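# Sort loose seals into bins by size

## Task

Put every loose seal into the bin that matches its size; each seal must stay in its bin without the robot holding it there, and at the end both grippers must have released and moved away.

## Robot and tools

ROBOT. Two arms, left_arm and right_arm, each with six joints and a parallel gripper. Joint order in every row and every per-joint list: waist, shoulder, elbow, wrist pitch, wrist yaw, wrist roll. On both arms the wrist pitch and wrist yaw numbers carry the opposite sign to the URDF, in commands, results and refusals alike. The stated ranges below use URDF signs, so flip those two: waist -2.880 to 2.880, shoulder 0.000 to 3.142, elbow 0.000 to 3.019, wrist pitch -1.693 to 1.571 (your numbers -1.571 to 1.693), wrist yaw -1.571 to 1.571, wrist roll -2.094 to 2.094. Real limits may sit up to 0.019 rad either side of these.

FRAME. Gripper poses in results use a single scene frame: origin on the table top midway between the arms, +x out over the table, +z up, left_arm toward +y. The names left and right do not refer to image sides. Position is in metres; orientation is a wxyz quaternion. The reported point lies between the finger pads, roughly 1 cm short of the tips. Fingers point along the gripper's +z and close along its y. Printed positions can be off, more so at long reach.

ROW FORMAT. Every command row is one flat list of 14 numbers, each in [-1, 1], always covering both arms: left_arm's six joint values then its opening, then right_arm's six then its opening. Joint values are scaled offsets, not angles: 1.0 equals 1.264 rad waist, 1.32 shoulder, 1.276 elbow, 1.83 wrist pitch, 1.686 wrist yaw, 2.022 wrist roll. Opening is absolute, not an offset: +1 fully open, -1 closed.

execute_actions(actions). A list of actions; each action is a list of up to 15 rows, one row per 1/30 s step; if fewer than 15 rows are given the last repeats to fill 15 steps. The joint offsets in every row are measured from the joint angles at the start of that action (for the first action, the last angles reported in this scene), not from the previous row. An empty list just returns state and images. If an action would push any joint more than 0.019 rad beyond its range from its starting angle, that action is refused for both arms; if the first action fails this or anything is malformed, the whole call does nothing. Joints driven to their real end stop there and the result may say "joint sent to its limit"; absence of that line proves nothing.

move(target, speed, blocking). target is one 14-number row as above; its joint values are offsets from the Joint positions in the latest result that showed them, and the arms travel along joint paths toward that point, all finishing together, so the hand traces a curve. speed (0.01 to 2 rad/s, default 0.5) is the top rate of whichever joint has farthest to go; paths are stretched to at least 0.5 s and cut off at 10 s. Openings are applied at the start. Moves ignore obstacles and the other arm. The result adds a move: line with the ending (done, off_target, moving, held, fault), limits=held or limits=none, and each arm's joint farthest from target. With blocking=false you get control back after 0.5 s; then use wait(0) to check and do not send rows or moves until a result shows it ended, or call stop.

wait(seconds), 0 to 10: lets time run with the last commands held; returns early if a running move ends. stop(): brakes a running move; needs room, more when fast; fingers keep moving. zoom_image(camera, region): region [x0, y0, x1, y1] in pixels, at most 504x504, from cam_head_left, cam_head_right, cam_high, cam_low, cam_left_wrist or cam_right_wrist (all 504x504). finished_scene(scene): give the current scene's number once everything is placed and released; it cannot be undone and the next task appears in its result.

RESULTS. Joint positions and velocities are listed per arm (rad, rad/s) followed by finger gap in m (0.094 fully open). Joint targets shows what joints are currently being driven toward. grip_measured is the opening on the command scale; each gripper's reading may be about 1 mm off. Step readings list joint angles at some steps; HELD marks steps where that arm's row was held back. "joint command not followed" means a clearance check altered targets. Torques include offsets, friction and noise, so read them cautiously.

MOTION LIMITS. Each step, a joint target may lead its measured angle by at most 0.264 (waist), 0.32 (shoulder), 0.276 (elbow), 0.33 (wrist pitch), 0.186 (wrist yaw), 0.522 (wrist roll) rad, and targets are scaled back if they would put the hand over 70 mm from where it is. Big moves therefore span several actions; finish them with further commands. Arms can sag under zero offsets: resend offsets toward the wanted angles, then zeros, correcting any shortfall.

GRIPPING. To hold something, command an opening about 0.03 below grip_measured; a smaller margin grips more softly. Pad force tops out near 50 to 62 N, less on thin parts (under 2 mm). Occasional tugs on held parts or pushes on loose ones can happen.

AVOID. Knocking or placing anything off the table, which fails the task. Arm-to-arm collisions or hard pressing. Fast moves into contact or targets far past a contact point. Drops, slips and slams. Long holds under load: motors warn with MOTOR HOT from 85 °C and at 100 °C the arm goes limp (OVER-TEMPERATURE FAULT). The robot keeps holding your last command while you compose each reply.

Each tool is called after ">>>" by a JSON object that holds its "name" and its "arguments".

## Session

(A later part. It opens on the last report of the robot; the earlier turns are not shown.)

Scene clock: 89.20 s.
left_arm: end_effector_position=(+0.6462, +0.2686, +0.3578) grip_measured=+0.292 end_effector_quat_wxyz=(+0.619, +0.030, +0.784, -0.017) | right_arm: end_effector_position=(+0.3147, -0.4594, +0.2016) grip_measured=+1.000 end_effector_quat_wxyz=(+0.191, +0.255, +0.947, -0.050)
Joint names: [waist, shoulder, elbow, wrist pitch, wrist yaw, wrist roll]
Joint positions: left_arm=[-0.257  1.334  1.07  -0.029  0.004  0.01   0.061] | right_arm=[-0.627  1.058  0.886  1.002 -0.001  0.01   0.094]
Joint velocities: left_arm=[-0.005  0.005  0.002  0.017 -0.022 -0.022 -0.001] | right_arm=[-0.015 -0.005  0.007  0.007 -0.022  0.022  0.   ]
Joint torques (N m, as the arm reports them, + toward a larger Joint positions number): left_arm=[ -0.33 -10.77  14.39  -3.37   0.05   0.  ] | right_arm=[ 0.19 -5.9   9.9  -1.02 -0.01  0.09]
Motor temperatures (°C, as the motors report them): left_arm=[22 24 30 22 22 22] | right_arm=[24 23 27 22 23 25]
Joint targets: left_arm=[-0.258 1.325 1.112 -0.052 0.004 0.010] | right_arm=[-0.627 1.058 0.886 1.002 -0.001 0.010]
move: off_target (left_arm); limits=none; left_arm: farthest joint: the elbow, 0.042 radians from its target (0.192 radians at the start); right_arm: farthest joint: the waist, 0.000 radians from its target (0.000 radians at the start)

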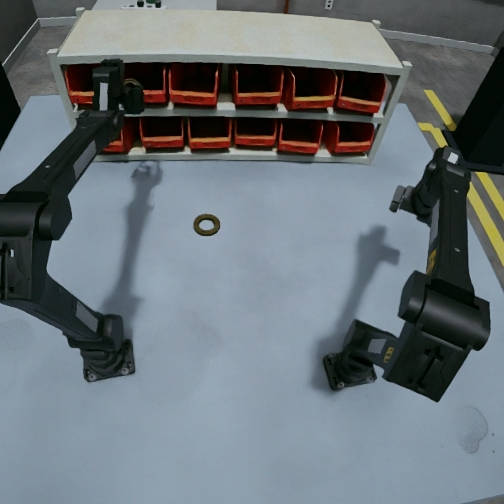

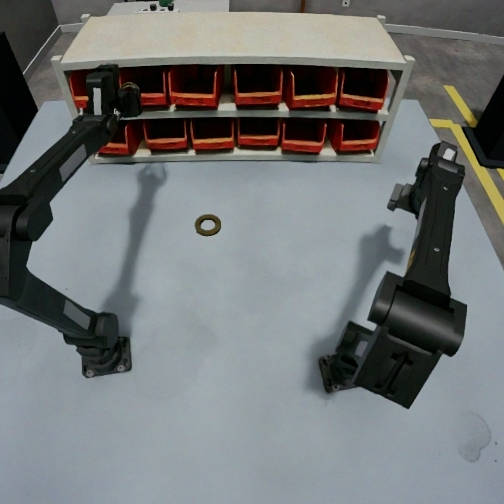

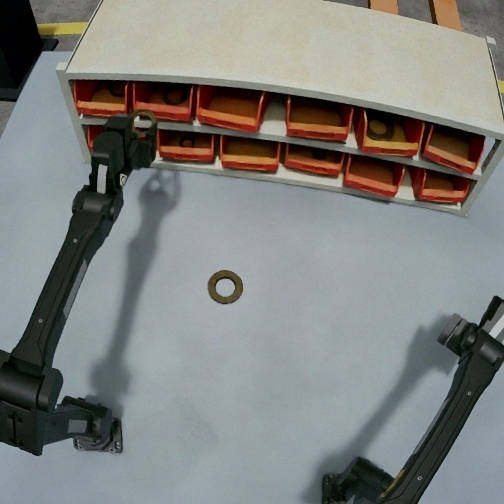

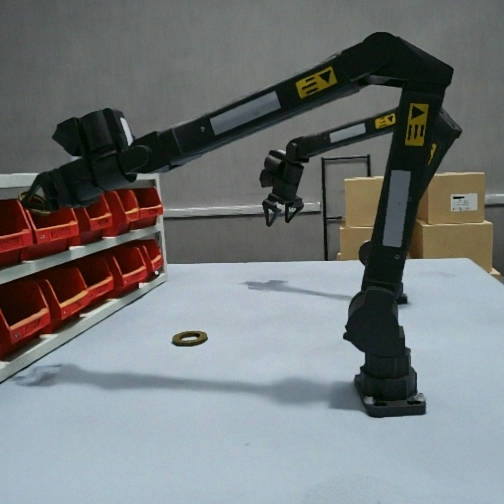

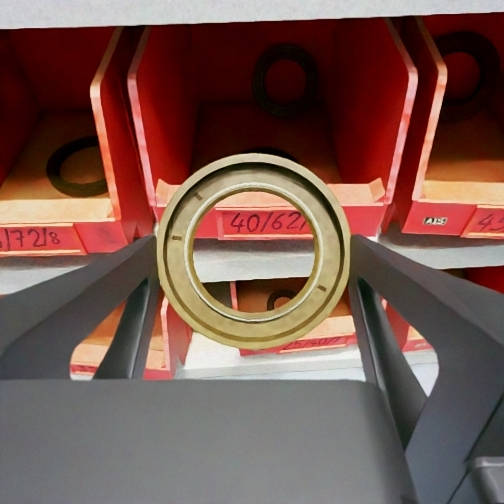

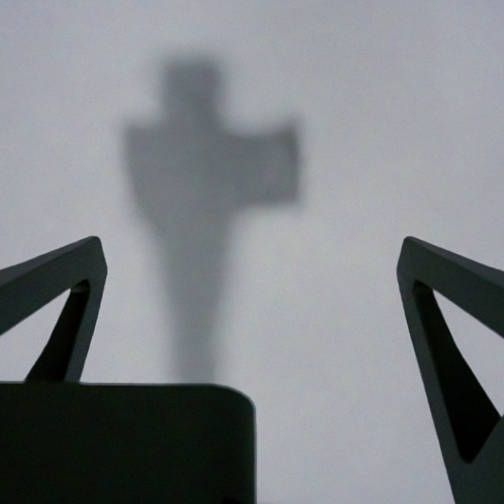

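>>> {"name": "move", "arguments": {"target": [-0.02,0.285,0.282,-0.014,0,0,0.265,0.5,0,0,0,0,0,1], "speed": 0.25}}

>>> {"name": "move", "arguments": {"target": [0,0,0.035,-0.012,0,0,0.45,0,0,0,0,0,0,1]}}

>>> {"name": "move", "arguments": {"target": [0,-0.3,-0.25,0,0,0,0.45,0.42,0.39,0.05,-0.375,0,0,1], "speed": 0.4}}

Scene clock: 94.67 s.
left_arm: end_effector_position=(+0.7731, +0.2528, +0.3225) grip_measured=+0.292 end_effector_quat_wxyz=(+0.607, +0.034, +0.793, -0.019) | right_arm: end_effector_position=(+0.3606, -0.2384, +0.2016) grip_measured=+1.000 end_effector_quat_wxyz=(+0.197, -0.049, +0.979, +0.011)
Joint names: [waist, shoulder, elbow, wrist pitch, wrist yaw, wrist roll]
Joint positions: left_arm=[-0.266  1.684  1.386 -0.033  0.004  0.01   0.061] | right_arm=[-0.001  1.058  0.886  1.002 -0.001  0.01   0.094]
Joint velocities: left_arm=[-0.015 -0.005 -0.007  0.002  0.051  0.022  0.   ] | right_arm=[-0.005 -0.005 -0.007  0.012  0.037 -0.007  0.   ]
Joint torques (N m, as the arm reports them, + toward a larger Joint positions number): left_arm=[ -0.57 -13.61  14.64  -3.33   0.04  -0.01] | right_arm=[ 0.77 -5.99  9.93 -1.04 -0.02  0.11]
Motor temperatures (°C, as the motors report them): left_arm=[22 24 31 22 22 22] | right_arm=[24 23 27 22 23 25]
Joint targets: left_arm=[-0.282 1.710 1.430 -0.055 0.004 0.010] | right_arm=[0.005 1.058 0.886 1.002 -0.001 0.010]
move: off_target (left_arm); limits=none; left_arm: farthest joint: the elbow, 0.044 radians from its target (0.360 radians at the start); right_arm: farthest joint: the waist, 0.006 radians from its target (0.632 radians at the start)

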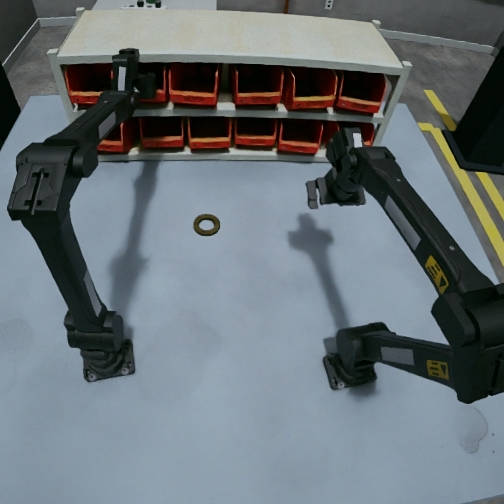

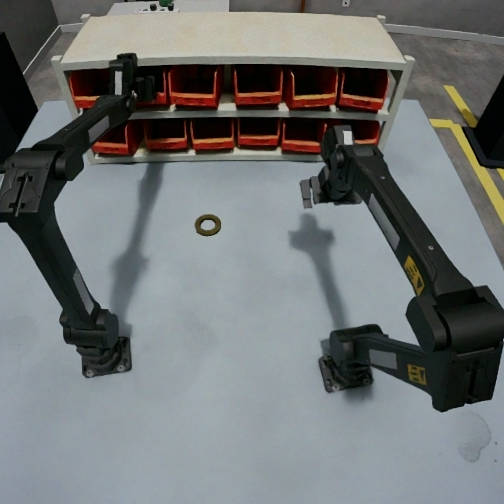

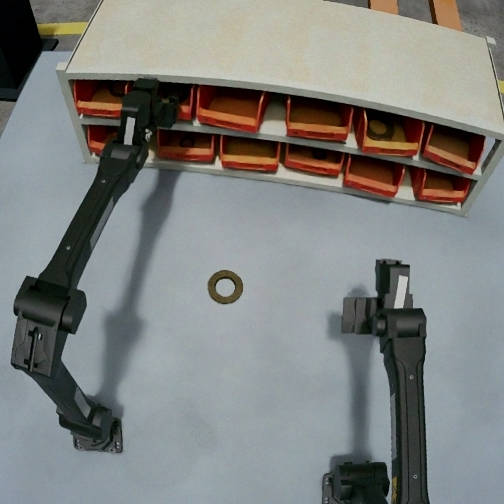

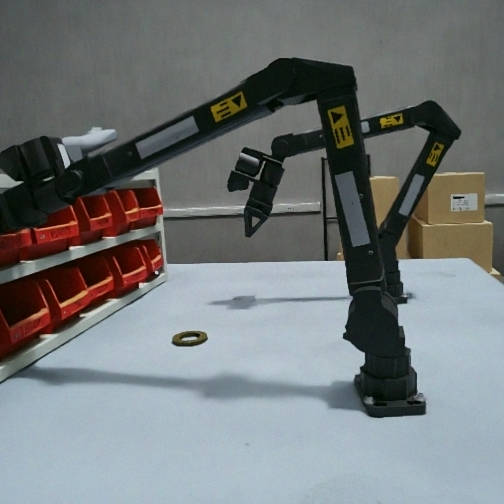

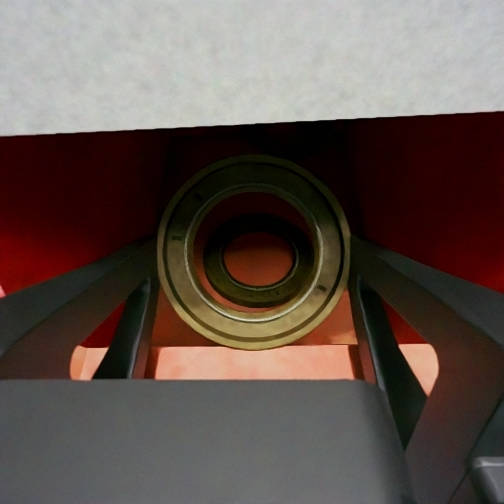

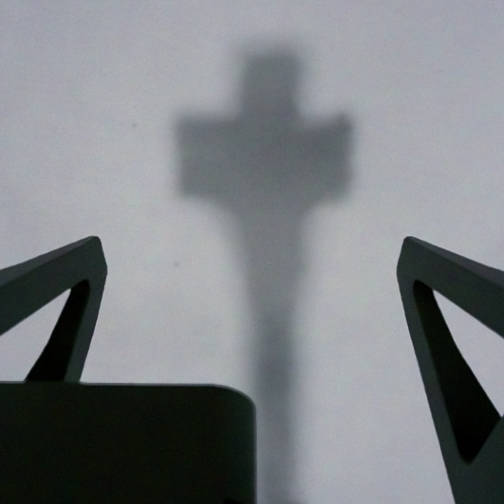

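Scene clock: 95.37 s.
left_arm: end_effector_position=(+0.7730, +0.2528, +0.3223) grip_measured=+0.447 end_effector_quat_wxyz=(+0.607, +0.034, +0.794, -0.019) | right_arm: end_effector_position=(+0.3606, -0.2384, +0.2016) grip_measured=+1.000 end_effector_quat_wxyz=(+0.197, -0.049, +0.979, +0.011)
Joint names: [waist, shoulder, elbow, wrist pitch, wrist yaw, wrist roll]
Joint positions: left_arm=[-0.266  1.684  1.386 -0.033  0.004  0.01   0.068] | right_arm=[-0.001  1.058  0.886  1.002 -0.001  0.01   0.094]
Joint velocities: left_arm=[ 0.005  0.015 -0.007  0.012 -0.051 -0.051  0.   ] | right_arm=[-0.005 -0.024 -0.002 -0.002 -0.066  0.037  0.   ]
Joint torques (N m, as the arm reports them, + toward a larger Joint positions number): left_arm=[  0.27 -16.58  14.81  -3.49   0.04   0.01] | right_arm=[ 0.02 -5.76  9.9  -1.02 -0.01  0.1 ]
Motor temperatures (°C, as the motors report them): left_arm=[22 24 31 22 22 22] | right_arm=[24 23 27 22 23 25]
Joint targets: left_arm=[-0.266 1.684 1.431 -0.055 0.004 0.010] | right_arm=[-0.001 1.058 0.886 1.002 -0.001 0.010]
move: off_target (left_arm); limits=none; left_arm: farthest joint: the elbow, 0.045 radians from its target (0.044 radians at the start); right_arm: farthest joint: the waist, 0.000 radians from its target (0.000 radians at the start)

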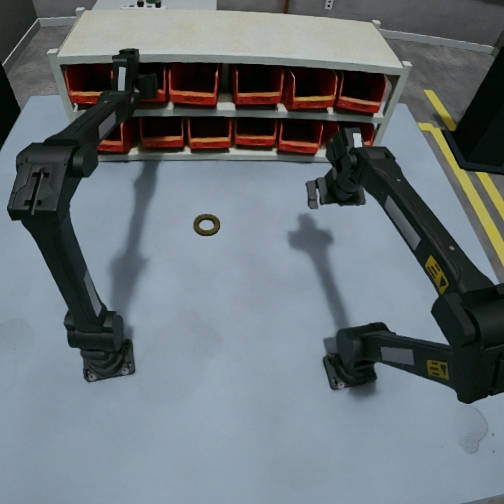

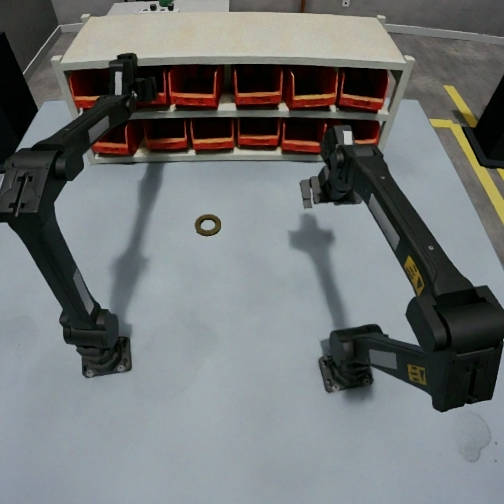

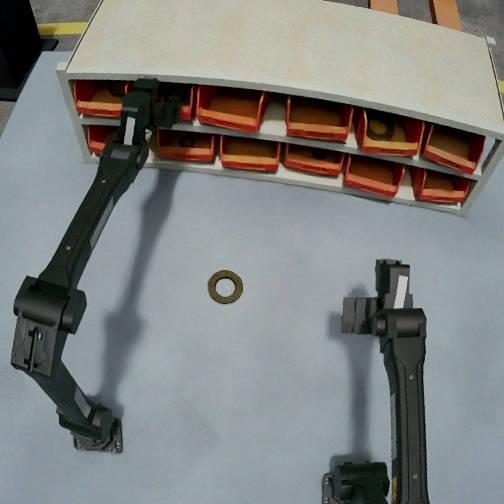

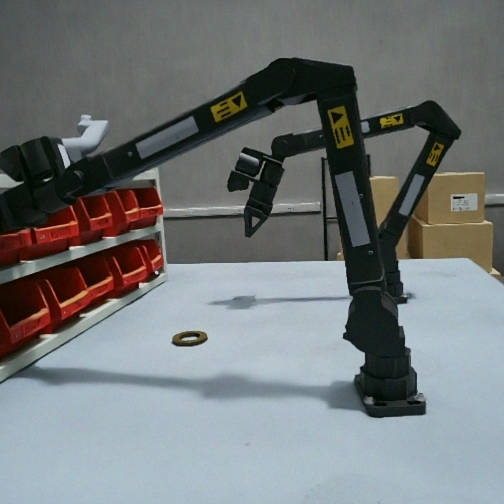

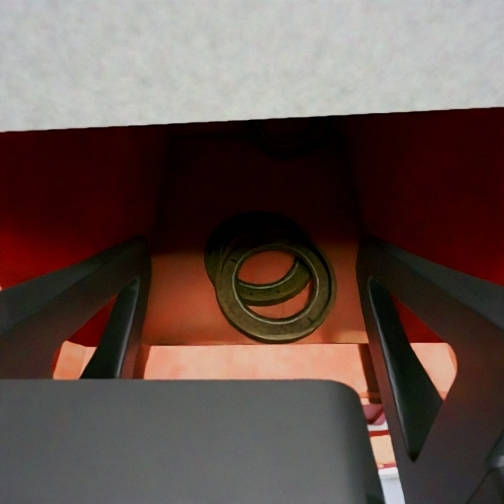

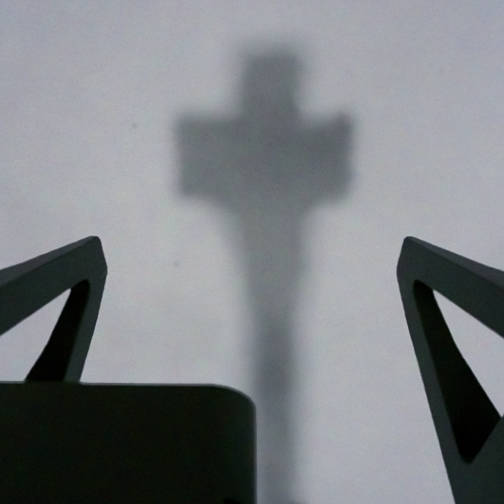

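Scene clock: 97.60 s.
left_arm: end_effector_position=(+0.6377, +0.2635, +0.3721) grip_measured=+0.447 end_effector_quat_wxyz=(+0.630, +0.033, +0.775, -0.020) | right_arm: end_effector_position=(+0.4103, +0.0301, +0.0574) grip_measured=+1.000 end_effector_quat_wxyz=(+0.256, -0.299, +0.915, +0.086)
Joint names: [waist, shoulder, elbow, wrist pitch, wrist yaw, wrist roll]
Joint positions: left_arm=[-0.266  1.303  1.062 -0.035  0.004  0.01   0.068] | right_arm=[ 0.53   1.577  0.894  0.341 -0.001  0.01   0.094]
Joint velocities: left_arm=[-0.024  0.024 -0.002  0.022  0.022  0.037  0.   ] | right_arm=[-0.005 -0.005 -0.017  0.002  0.022 -0.007  0.   ]
Joint torques (N m, as the arm reports them, + toward a larger Joint positions number): left_arm=[  0.28 -11.14  11.18  -2.34   0.04  -0.01] | right_arm=[  0.6  -11.64  13.04  -2.24  -0.01   0.1 ]
Motor temperatures (°C, as the motors report them): left_arm=[22 24 31 22 22 22] | right_arm=[24 23 27 22 23 25]
Joint targets: left_arm=[-0.266 1.288 1.067 -0.033 0.004 0.010] | right_arm=[0.529 1.573 0.950 0.316 -0.001 0.010]
move: off_target (right_arm); limits=none; left_arm: farthest joint: the shoulder, 0.015 radians from its target (0.396 radians at the start); right_arm: farthest joint: the elbow, 0.056 radians from its target (0.064 radians at the start)

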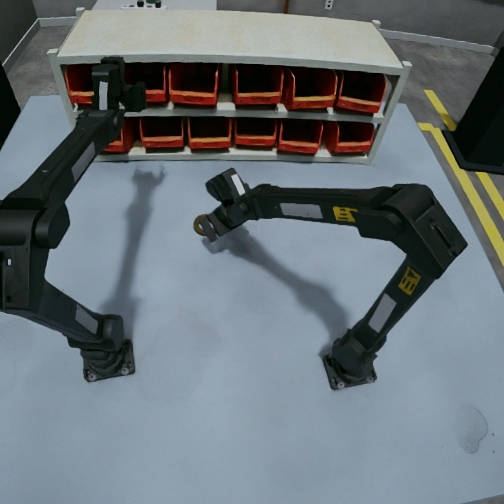

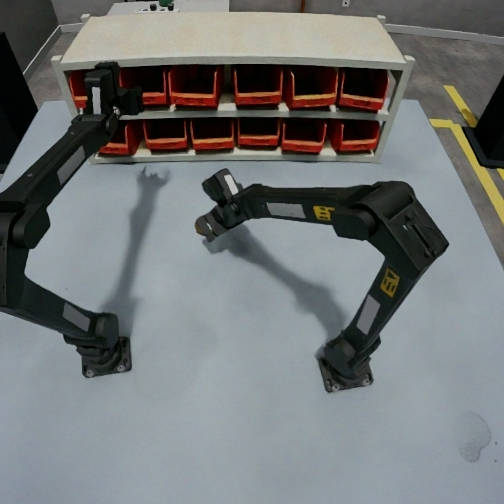

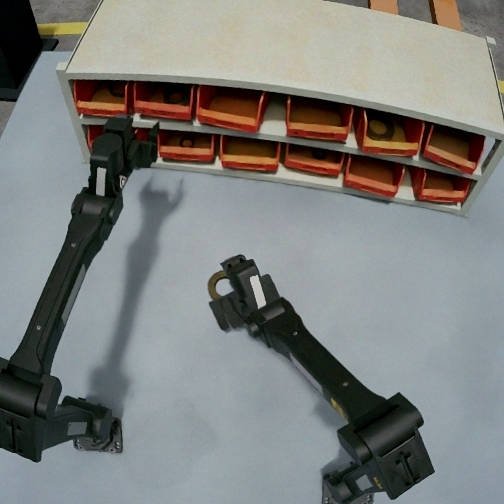

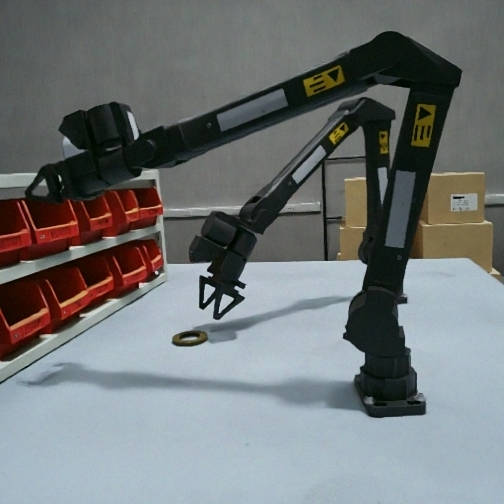

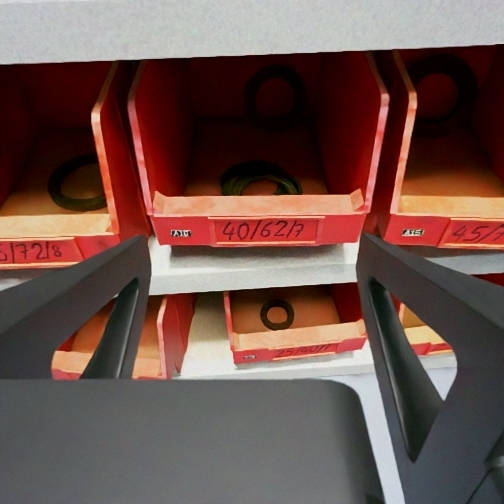

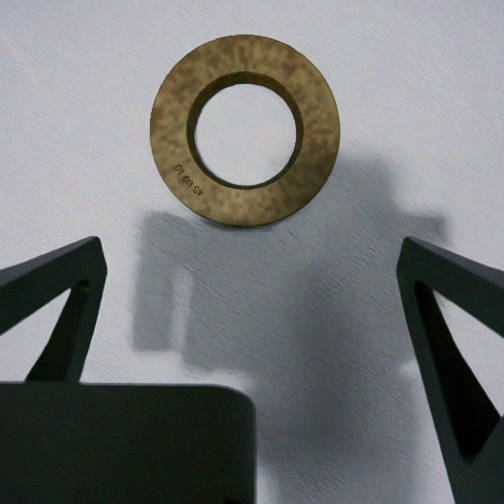

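>>> {"name": "move", "arguments": {"target": [0.15,-0.1,-0.1,0.1,0,0,1,0.01,0.12,0.126,-0.04,0,0,1], "speed": 0.15}}

Scene clock: 101.27 s.
left_arm: end_effector_position=(+0.5783, +0.3646, +0.3143) grip_measured=+1.000 end_effector_quat_wxyz=(+0.554, -0.039, +0.831, +0.032) | right_arm: end_effector_position=(+0.4471, +0.0575, +0.0281) grip_measured=+1.000 end_effector_quat_wxyz=(+0.256, -0.298, +0.915, +0.086)
Joint names: [waist, shoulder, elbow, wrist pitch, wrist yaw, wrist roll]
Joint positions: left_arm=[-0.087  1.19   0.929  0.133  0.004  0.01   0.094] | right_arm=[ 0.53   1.733  1.001  0.293 -0.001  0.01   0.094]
Joint velocities: left_arm=[ 0.005  0.005 -0.002  0.012  0.007 -0.037  0.   ] | right_arm=[-0.015  0.015 -0.007 -0.002  0.007 -0.051  0.   ]
Joint torques (N m, as the arm reports them, + toward a larger Joint positions number): left_arm=[ 0.96 -9.59 11.2  -1.6   0.04  0.  ] | right_arm=[  1.09 -13.14  12.63  -2.21   0.     0.1 ]
Motor temperatures (°C, as the motors report them): left_arm=[22 24 31 22 22 22] | right_arm=[24 23 27 22 23 25]
Joint targets: left_arm=[-0.077 1.171 0.934 0.149 0.004 0.010] | right_arm=[0.542 1.736 1.055 0.268 -0.001 0.010]
move: off_target (right_arm); limits=none; left_arm: farthest joint: the shoulder, 0.019 radians from its target (0.132 radians at the start); right_arm: farthest joint: the elbow, 0.054 radians from its target (0.161 radians at the start)

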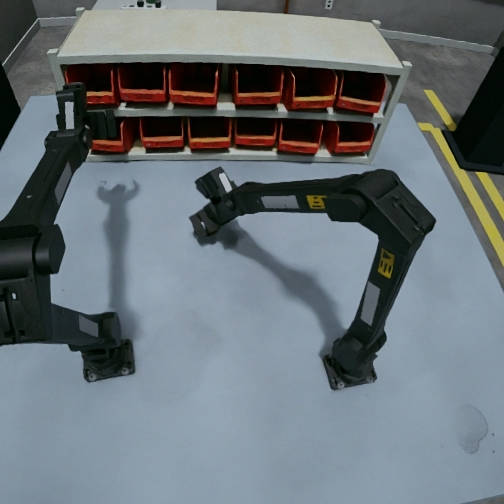

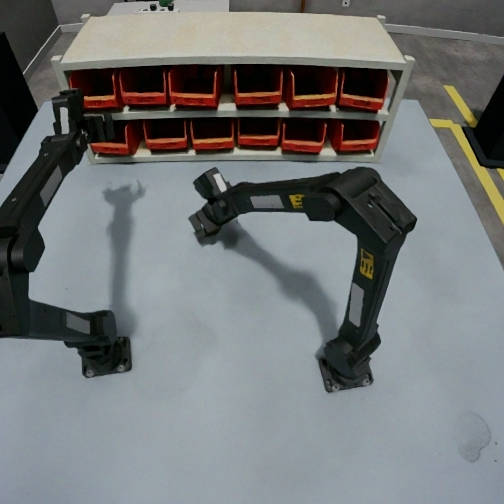

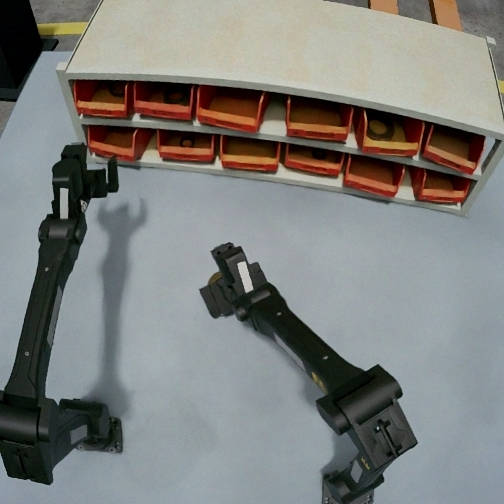

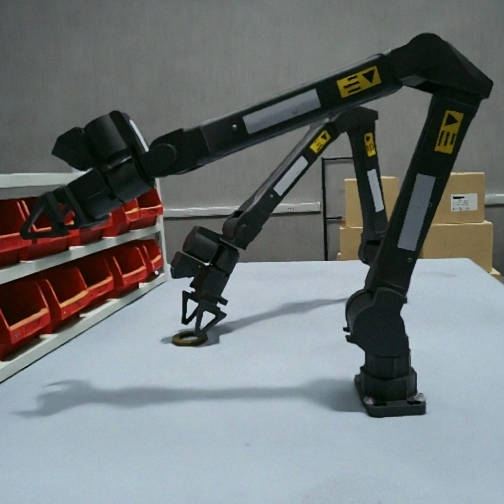

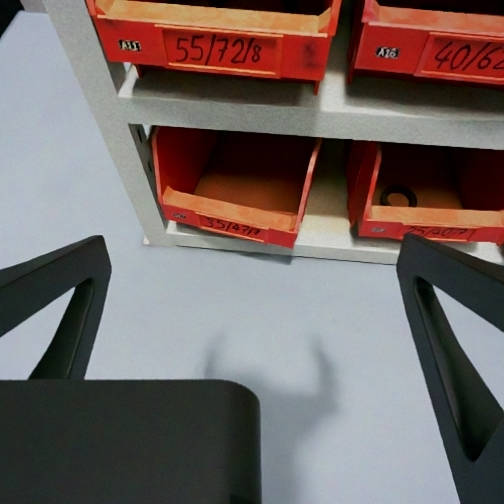

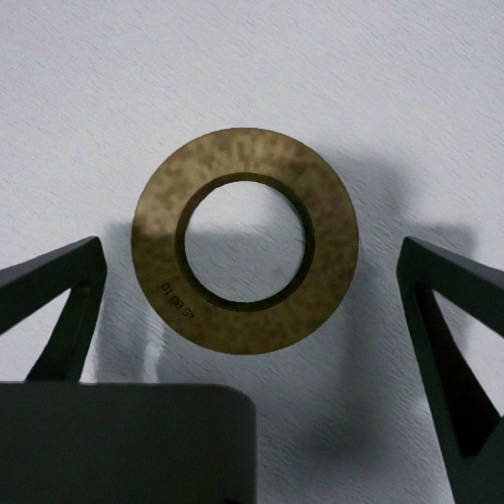

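Down ~1.5 cm more.

>>> {"name": "move", "arguments": {"target": [0,0,0,0,0,0,1,0.016,0.04,0.042,-0.022,0,0,1], "speed": 0.07}}

>>> {"name": "move", "arguments": {"target": [0,0,0,0,0,0,1,0,0.005,0.04,-0.01,0,0,0.66]}}

Scene clock: 104.13 s.
left_arm: end_effector_position=(+0.5774, +0.3645, +0.3116) grip_measured=+1.000 end_effector_quat_wxyz=(+0.552, -0.039, +0.832, +0.032) | right_arm: end_effector_position=(+0.4454, +0.0608, +0.0090) grip_measured=+1.000 end_effector_quat_wxyz=(+0.246, -0.302, +0.917, +0.083)
Joint names: [waist, shoulder, elbow, wrist pitch, wrist yaw, wrist roll]
Joint positions: left_arm=[-0.087  1.19   0.925  0.133  0.004  0.01   0.094] | right_arm=[ 0.536  1.775  1.005  0.276 -0.001  0.01   0.094]
Joint velocities: left_arm=[-0.005 -0.015 -0.012  0.007  0.022 -0.037  0.   ] | right_arm=[-0.015 -0.005  0.002  0.017  0.066 -0.037  0.   ]
Joint torques (N m, as the arm reports them, + toward a larger Joint positions number): left_arm=[ 0.2  -7.82 11.12 -2.34  0.04 -0.01] | right_arm=[  0.97 -12.53  11.93  -2.18  -0.01   0.1 ]
Motor temperatures (°C, as the motors report them): left_arm=[22 24 31 22 22 22] | right_arm=[24 23 28 22 23 25]
Joint targets: left_arm=[-0.087 1.190 0.929 0.133 0.004 0.010] | right_arm=[0.550 1.785 1.055 0.252 -0.001 0.010]
move: off_target (right_arm); limits=none; left_arm: farthest joint: the elbow, 0.004 radians from its target (0.000 radians at the start); right_arm: farthest joint: the elbow, 0.050 radians from its target (0.053 radians at the start)

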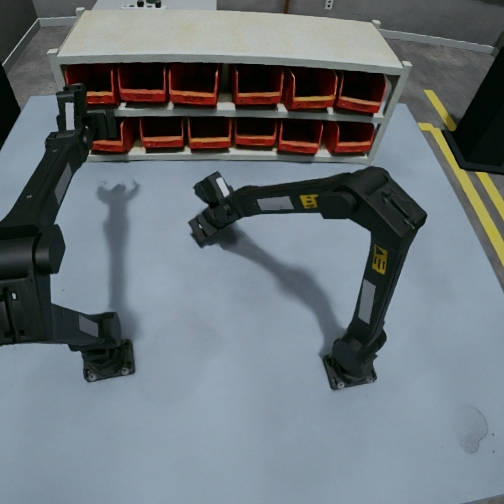

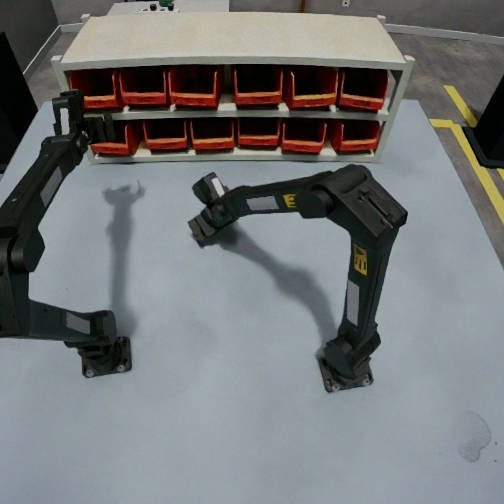

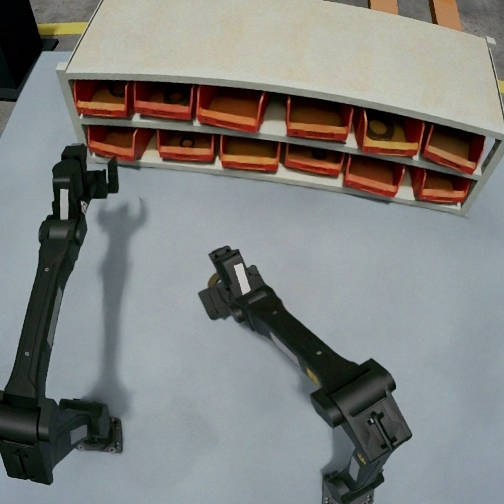

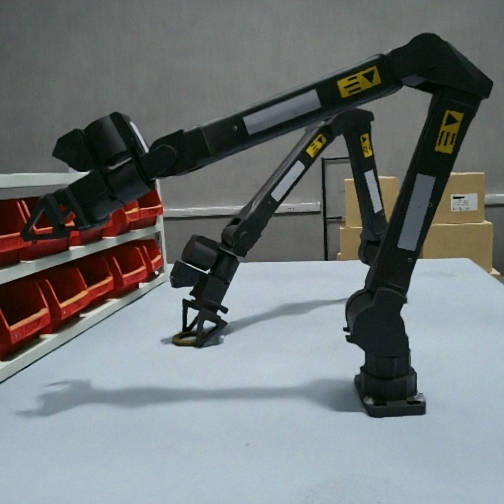

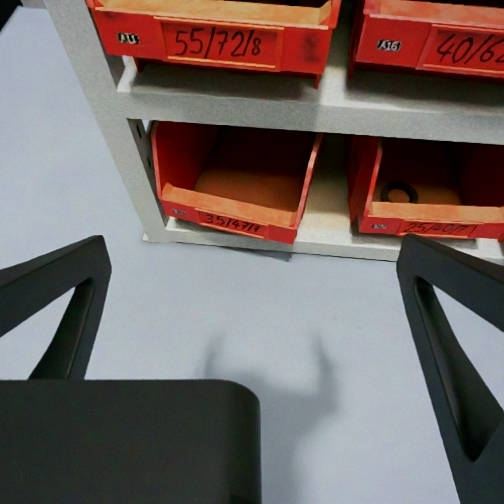

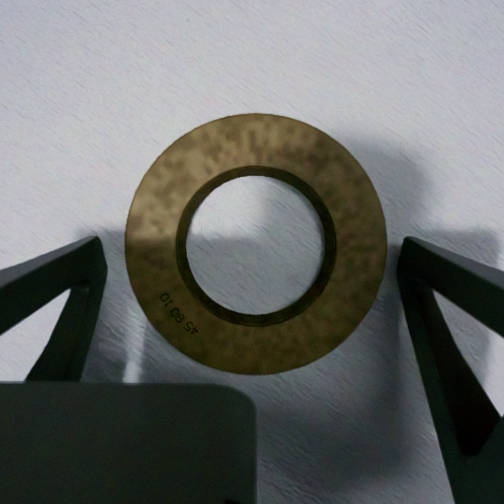

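Scene clock: 104.83 s.
left_arm: end_effector_position=(+0.5765, +0.3644, +0.3088) grip_measured=+1.000 end_effector_quat_wxyz=(+0.550, -0.039, +0.833, +0.032) | right_arm: end_effector_position=(+0.4453, +0.0609, +0.0090) grip_measured=+0.679 end_effector_quat_wxyz=(+0.246, -0.302, +0.917, +0.084)
Joint names: [waist, shoulder, elbow, wrist pitch, wrist yaw, wrist roll]
Joint positions: left_arm=[-0.087  1.19   0.92   0.133  0.004  0.01   0.094] | right_arm=[ 0.536  1.775  1.005  0.276 -0.     0.01   0.079]
Joint velocities: left_arm=[-0.005  0.005  0.012 -0.017 -0.007 -0.125  0.   ] | right_arm=[-0.005  0.005 -0.002  0.007 -0.007 -0.037 -0.001]
Joint torques (N m, as the arm reports them, + toward a larger Joint positions number): left_arm=[ 0.3  -7.95 11.1  -2.27  0.03 -0.01] | right_arm=[  0.19 -12.92  12.09  -1.93  -0.04   0.1 ]
Motor temperatures (°C, as the motors report them): left_arm=[22 24 31 22 22 22] | right_arm=[24 23 28 22 23 25]
Joint targets: left_arm=[-0.087 1.190 0.925 0.133 0.004 0.010] | right_arm=[0.536 1.781 1.056 0.258 -0.001 0.010]
move: off_target (right_arm); limits=none; left_arm: farthest joint: the elbow, 0.005 radians from its target (0.000 radians at the start); right_arm: farthest joint: the elbow, 0.051 radians from its target (0.051 radians at the start)

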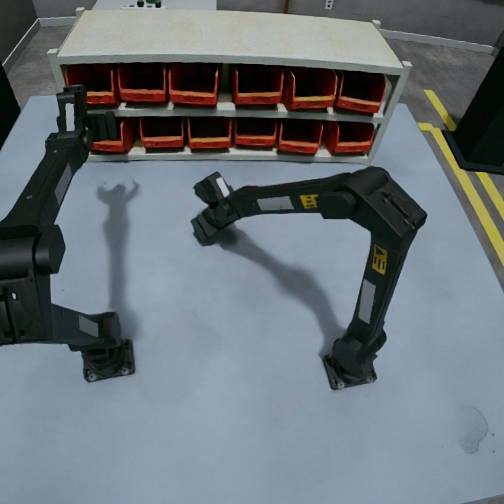

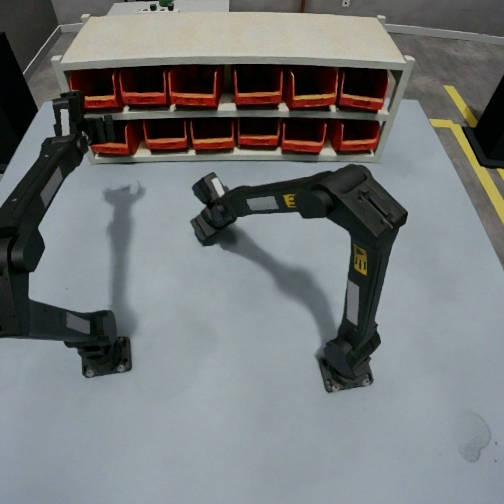

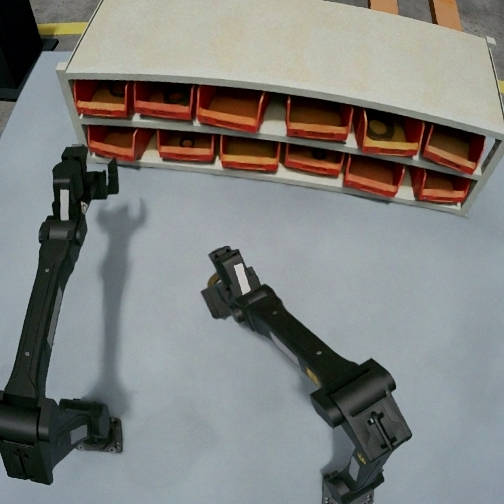

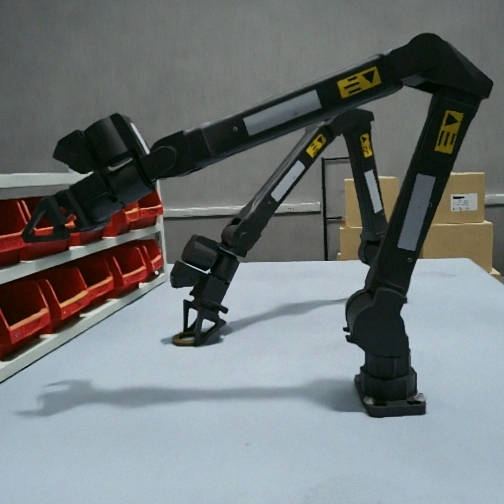

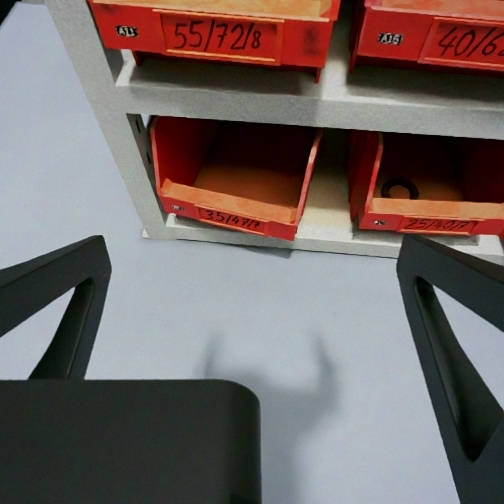

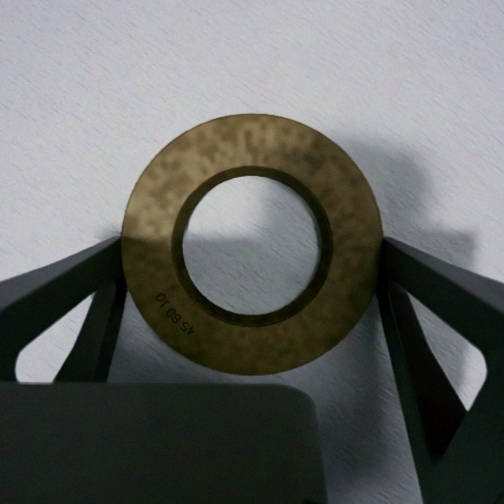

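>>> {"name": "move", "arguments": {"target": [0,0,0,0,0,0,1,-0.61,-0.255,0.17,-0.16,0,0,0.65], "speed": 0.4}}

Scene clock: 109.40 s.
left_arm: end_effector_position=(+0.5756, +0.3643, +0.3061) grip_measured=+1.000 end_effector_quat_wxyz=(+0.548, -0.039, +0.835, +0.032) | right_arm: end_effector_position=(+0.6351, -0.3588, +0.3295) grip_measured=+0.679 end_effector_quat_wxyz=(+0.590, +0.055, +0.805, -0.034)
Joint names: [waist, shoulder, elbow, wrist pitch, wrist yaw, wrist roll]
Joint positions: left_arm=[-0.087  1.19   0.915  0.133  0.004  0.01   0.094] | right_arm=[-0.236  1.451  1.157  0.013  0.     0.01   0.079]
Joint velocities: left_arm=[ 0.005 -0.005 -0.012  0.007 -0.007 -0.022  0.   ] | right_arm=[ 0.005 -0.015 -0.002 -0.017  0.022  0.022  0.   ]
Joint torques (N m, as the arm reports them, + toward a larger Joint positions number): left_arm=[ 0.3  -7.7  11.11 -2.35  0.03 -0.02] | right_arm=[  0.49 -12.61  15.92  -2.97  -0.03   0.1 ]
Motor temperatures (°C, as the motors report them): left_arm=[22 24 30 22 22 22] | right_arm=[24 23 28 22 23 25]
Joint targets: left_arm=[-0.087 1.190 0.920 0.133 0.004 0.010] | right_arm=[-0.235 1.438 1.222 -0.017 -0.000 0.010]
move: off_target (right_arm); limits=none; left_arm: farthest joint: the elbow, 0.005 radians from its target (0.000 radians at the start); right_arm: farthest joint: the elbow, 0.065 radians from its target (0.217 radians at the start)

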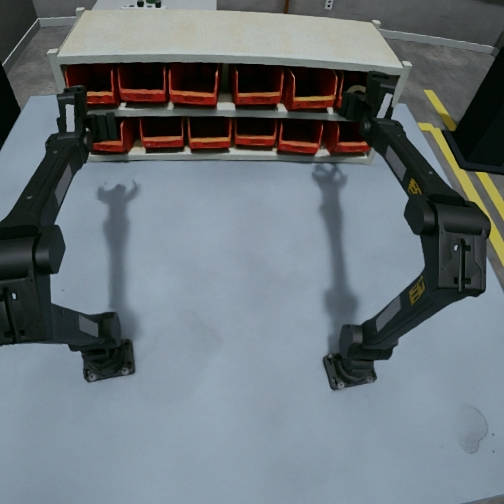

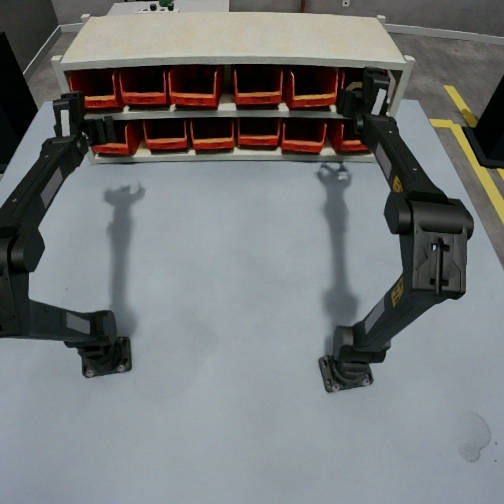

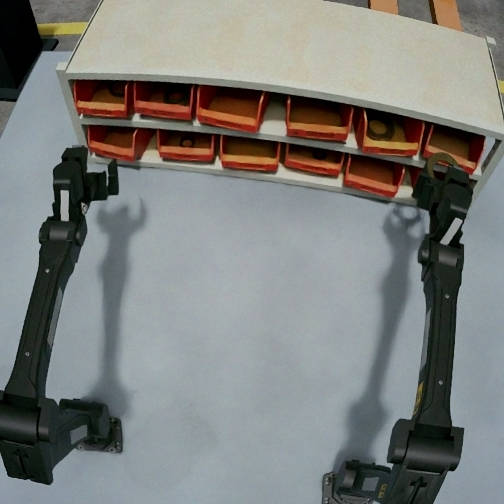

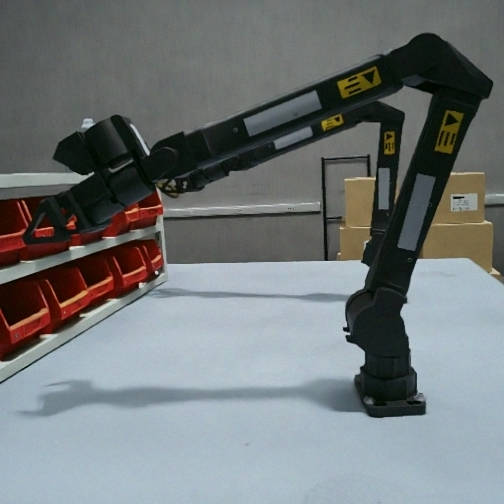

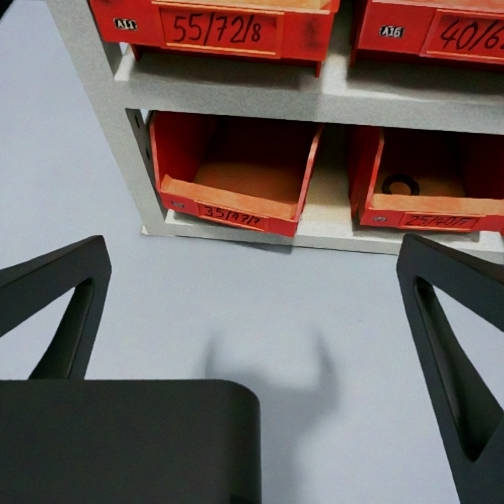

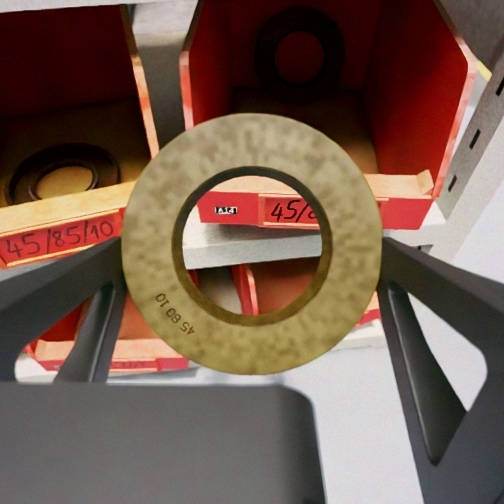

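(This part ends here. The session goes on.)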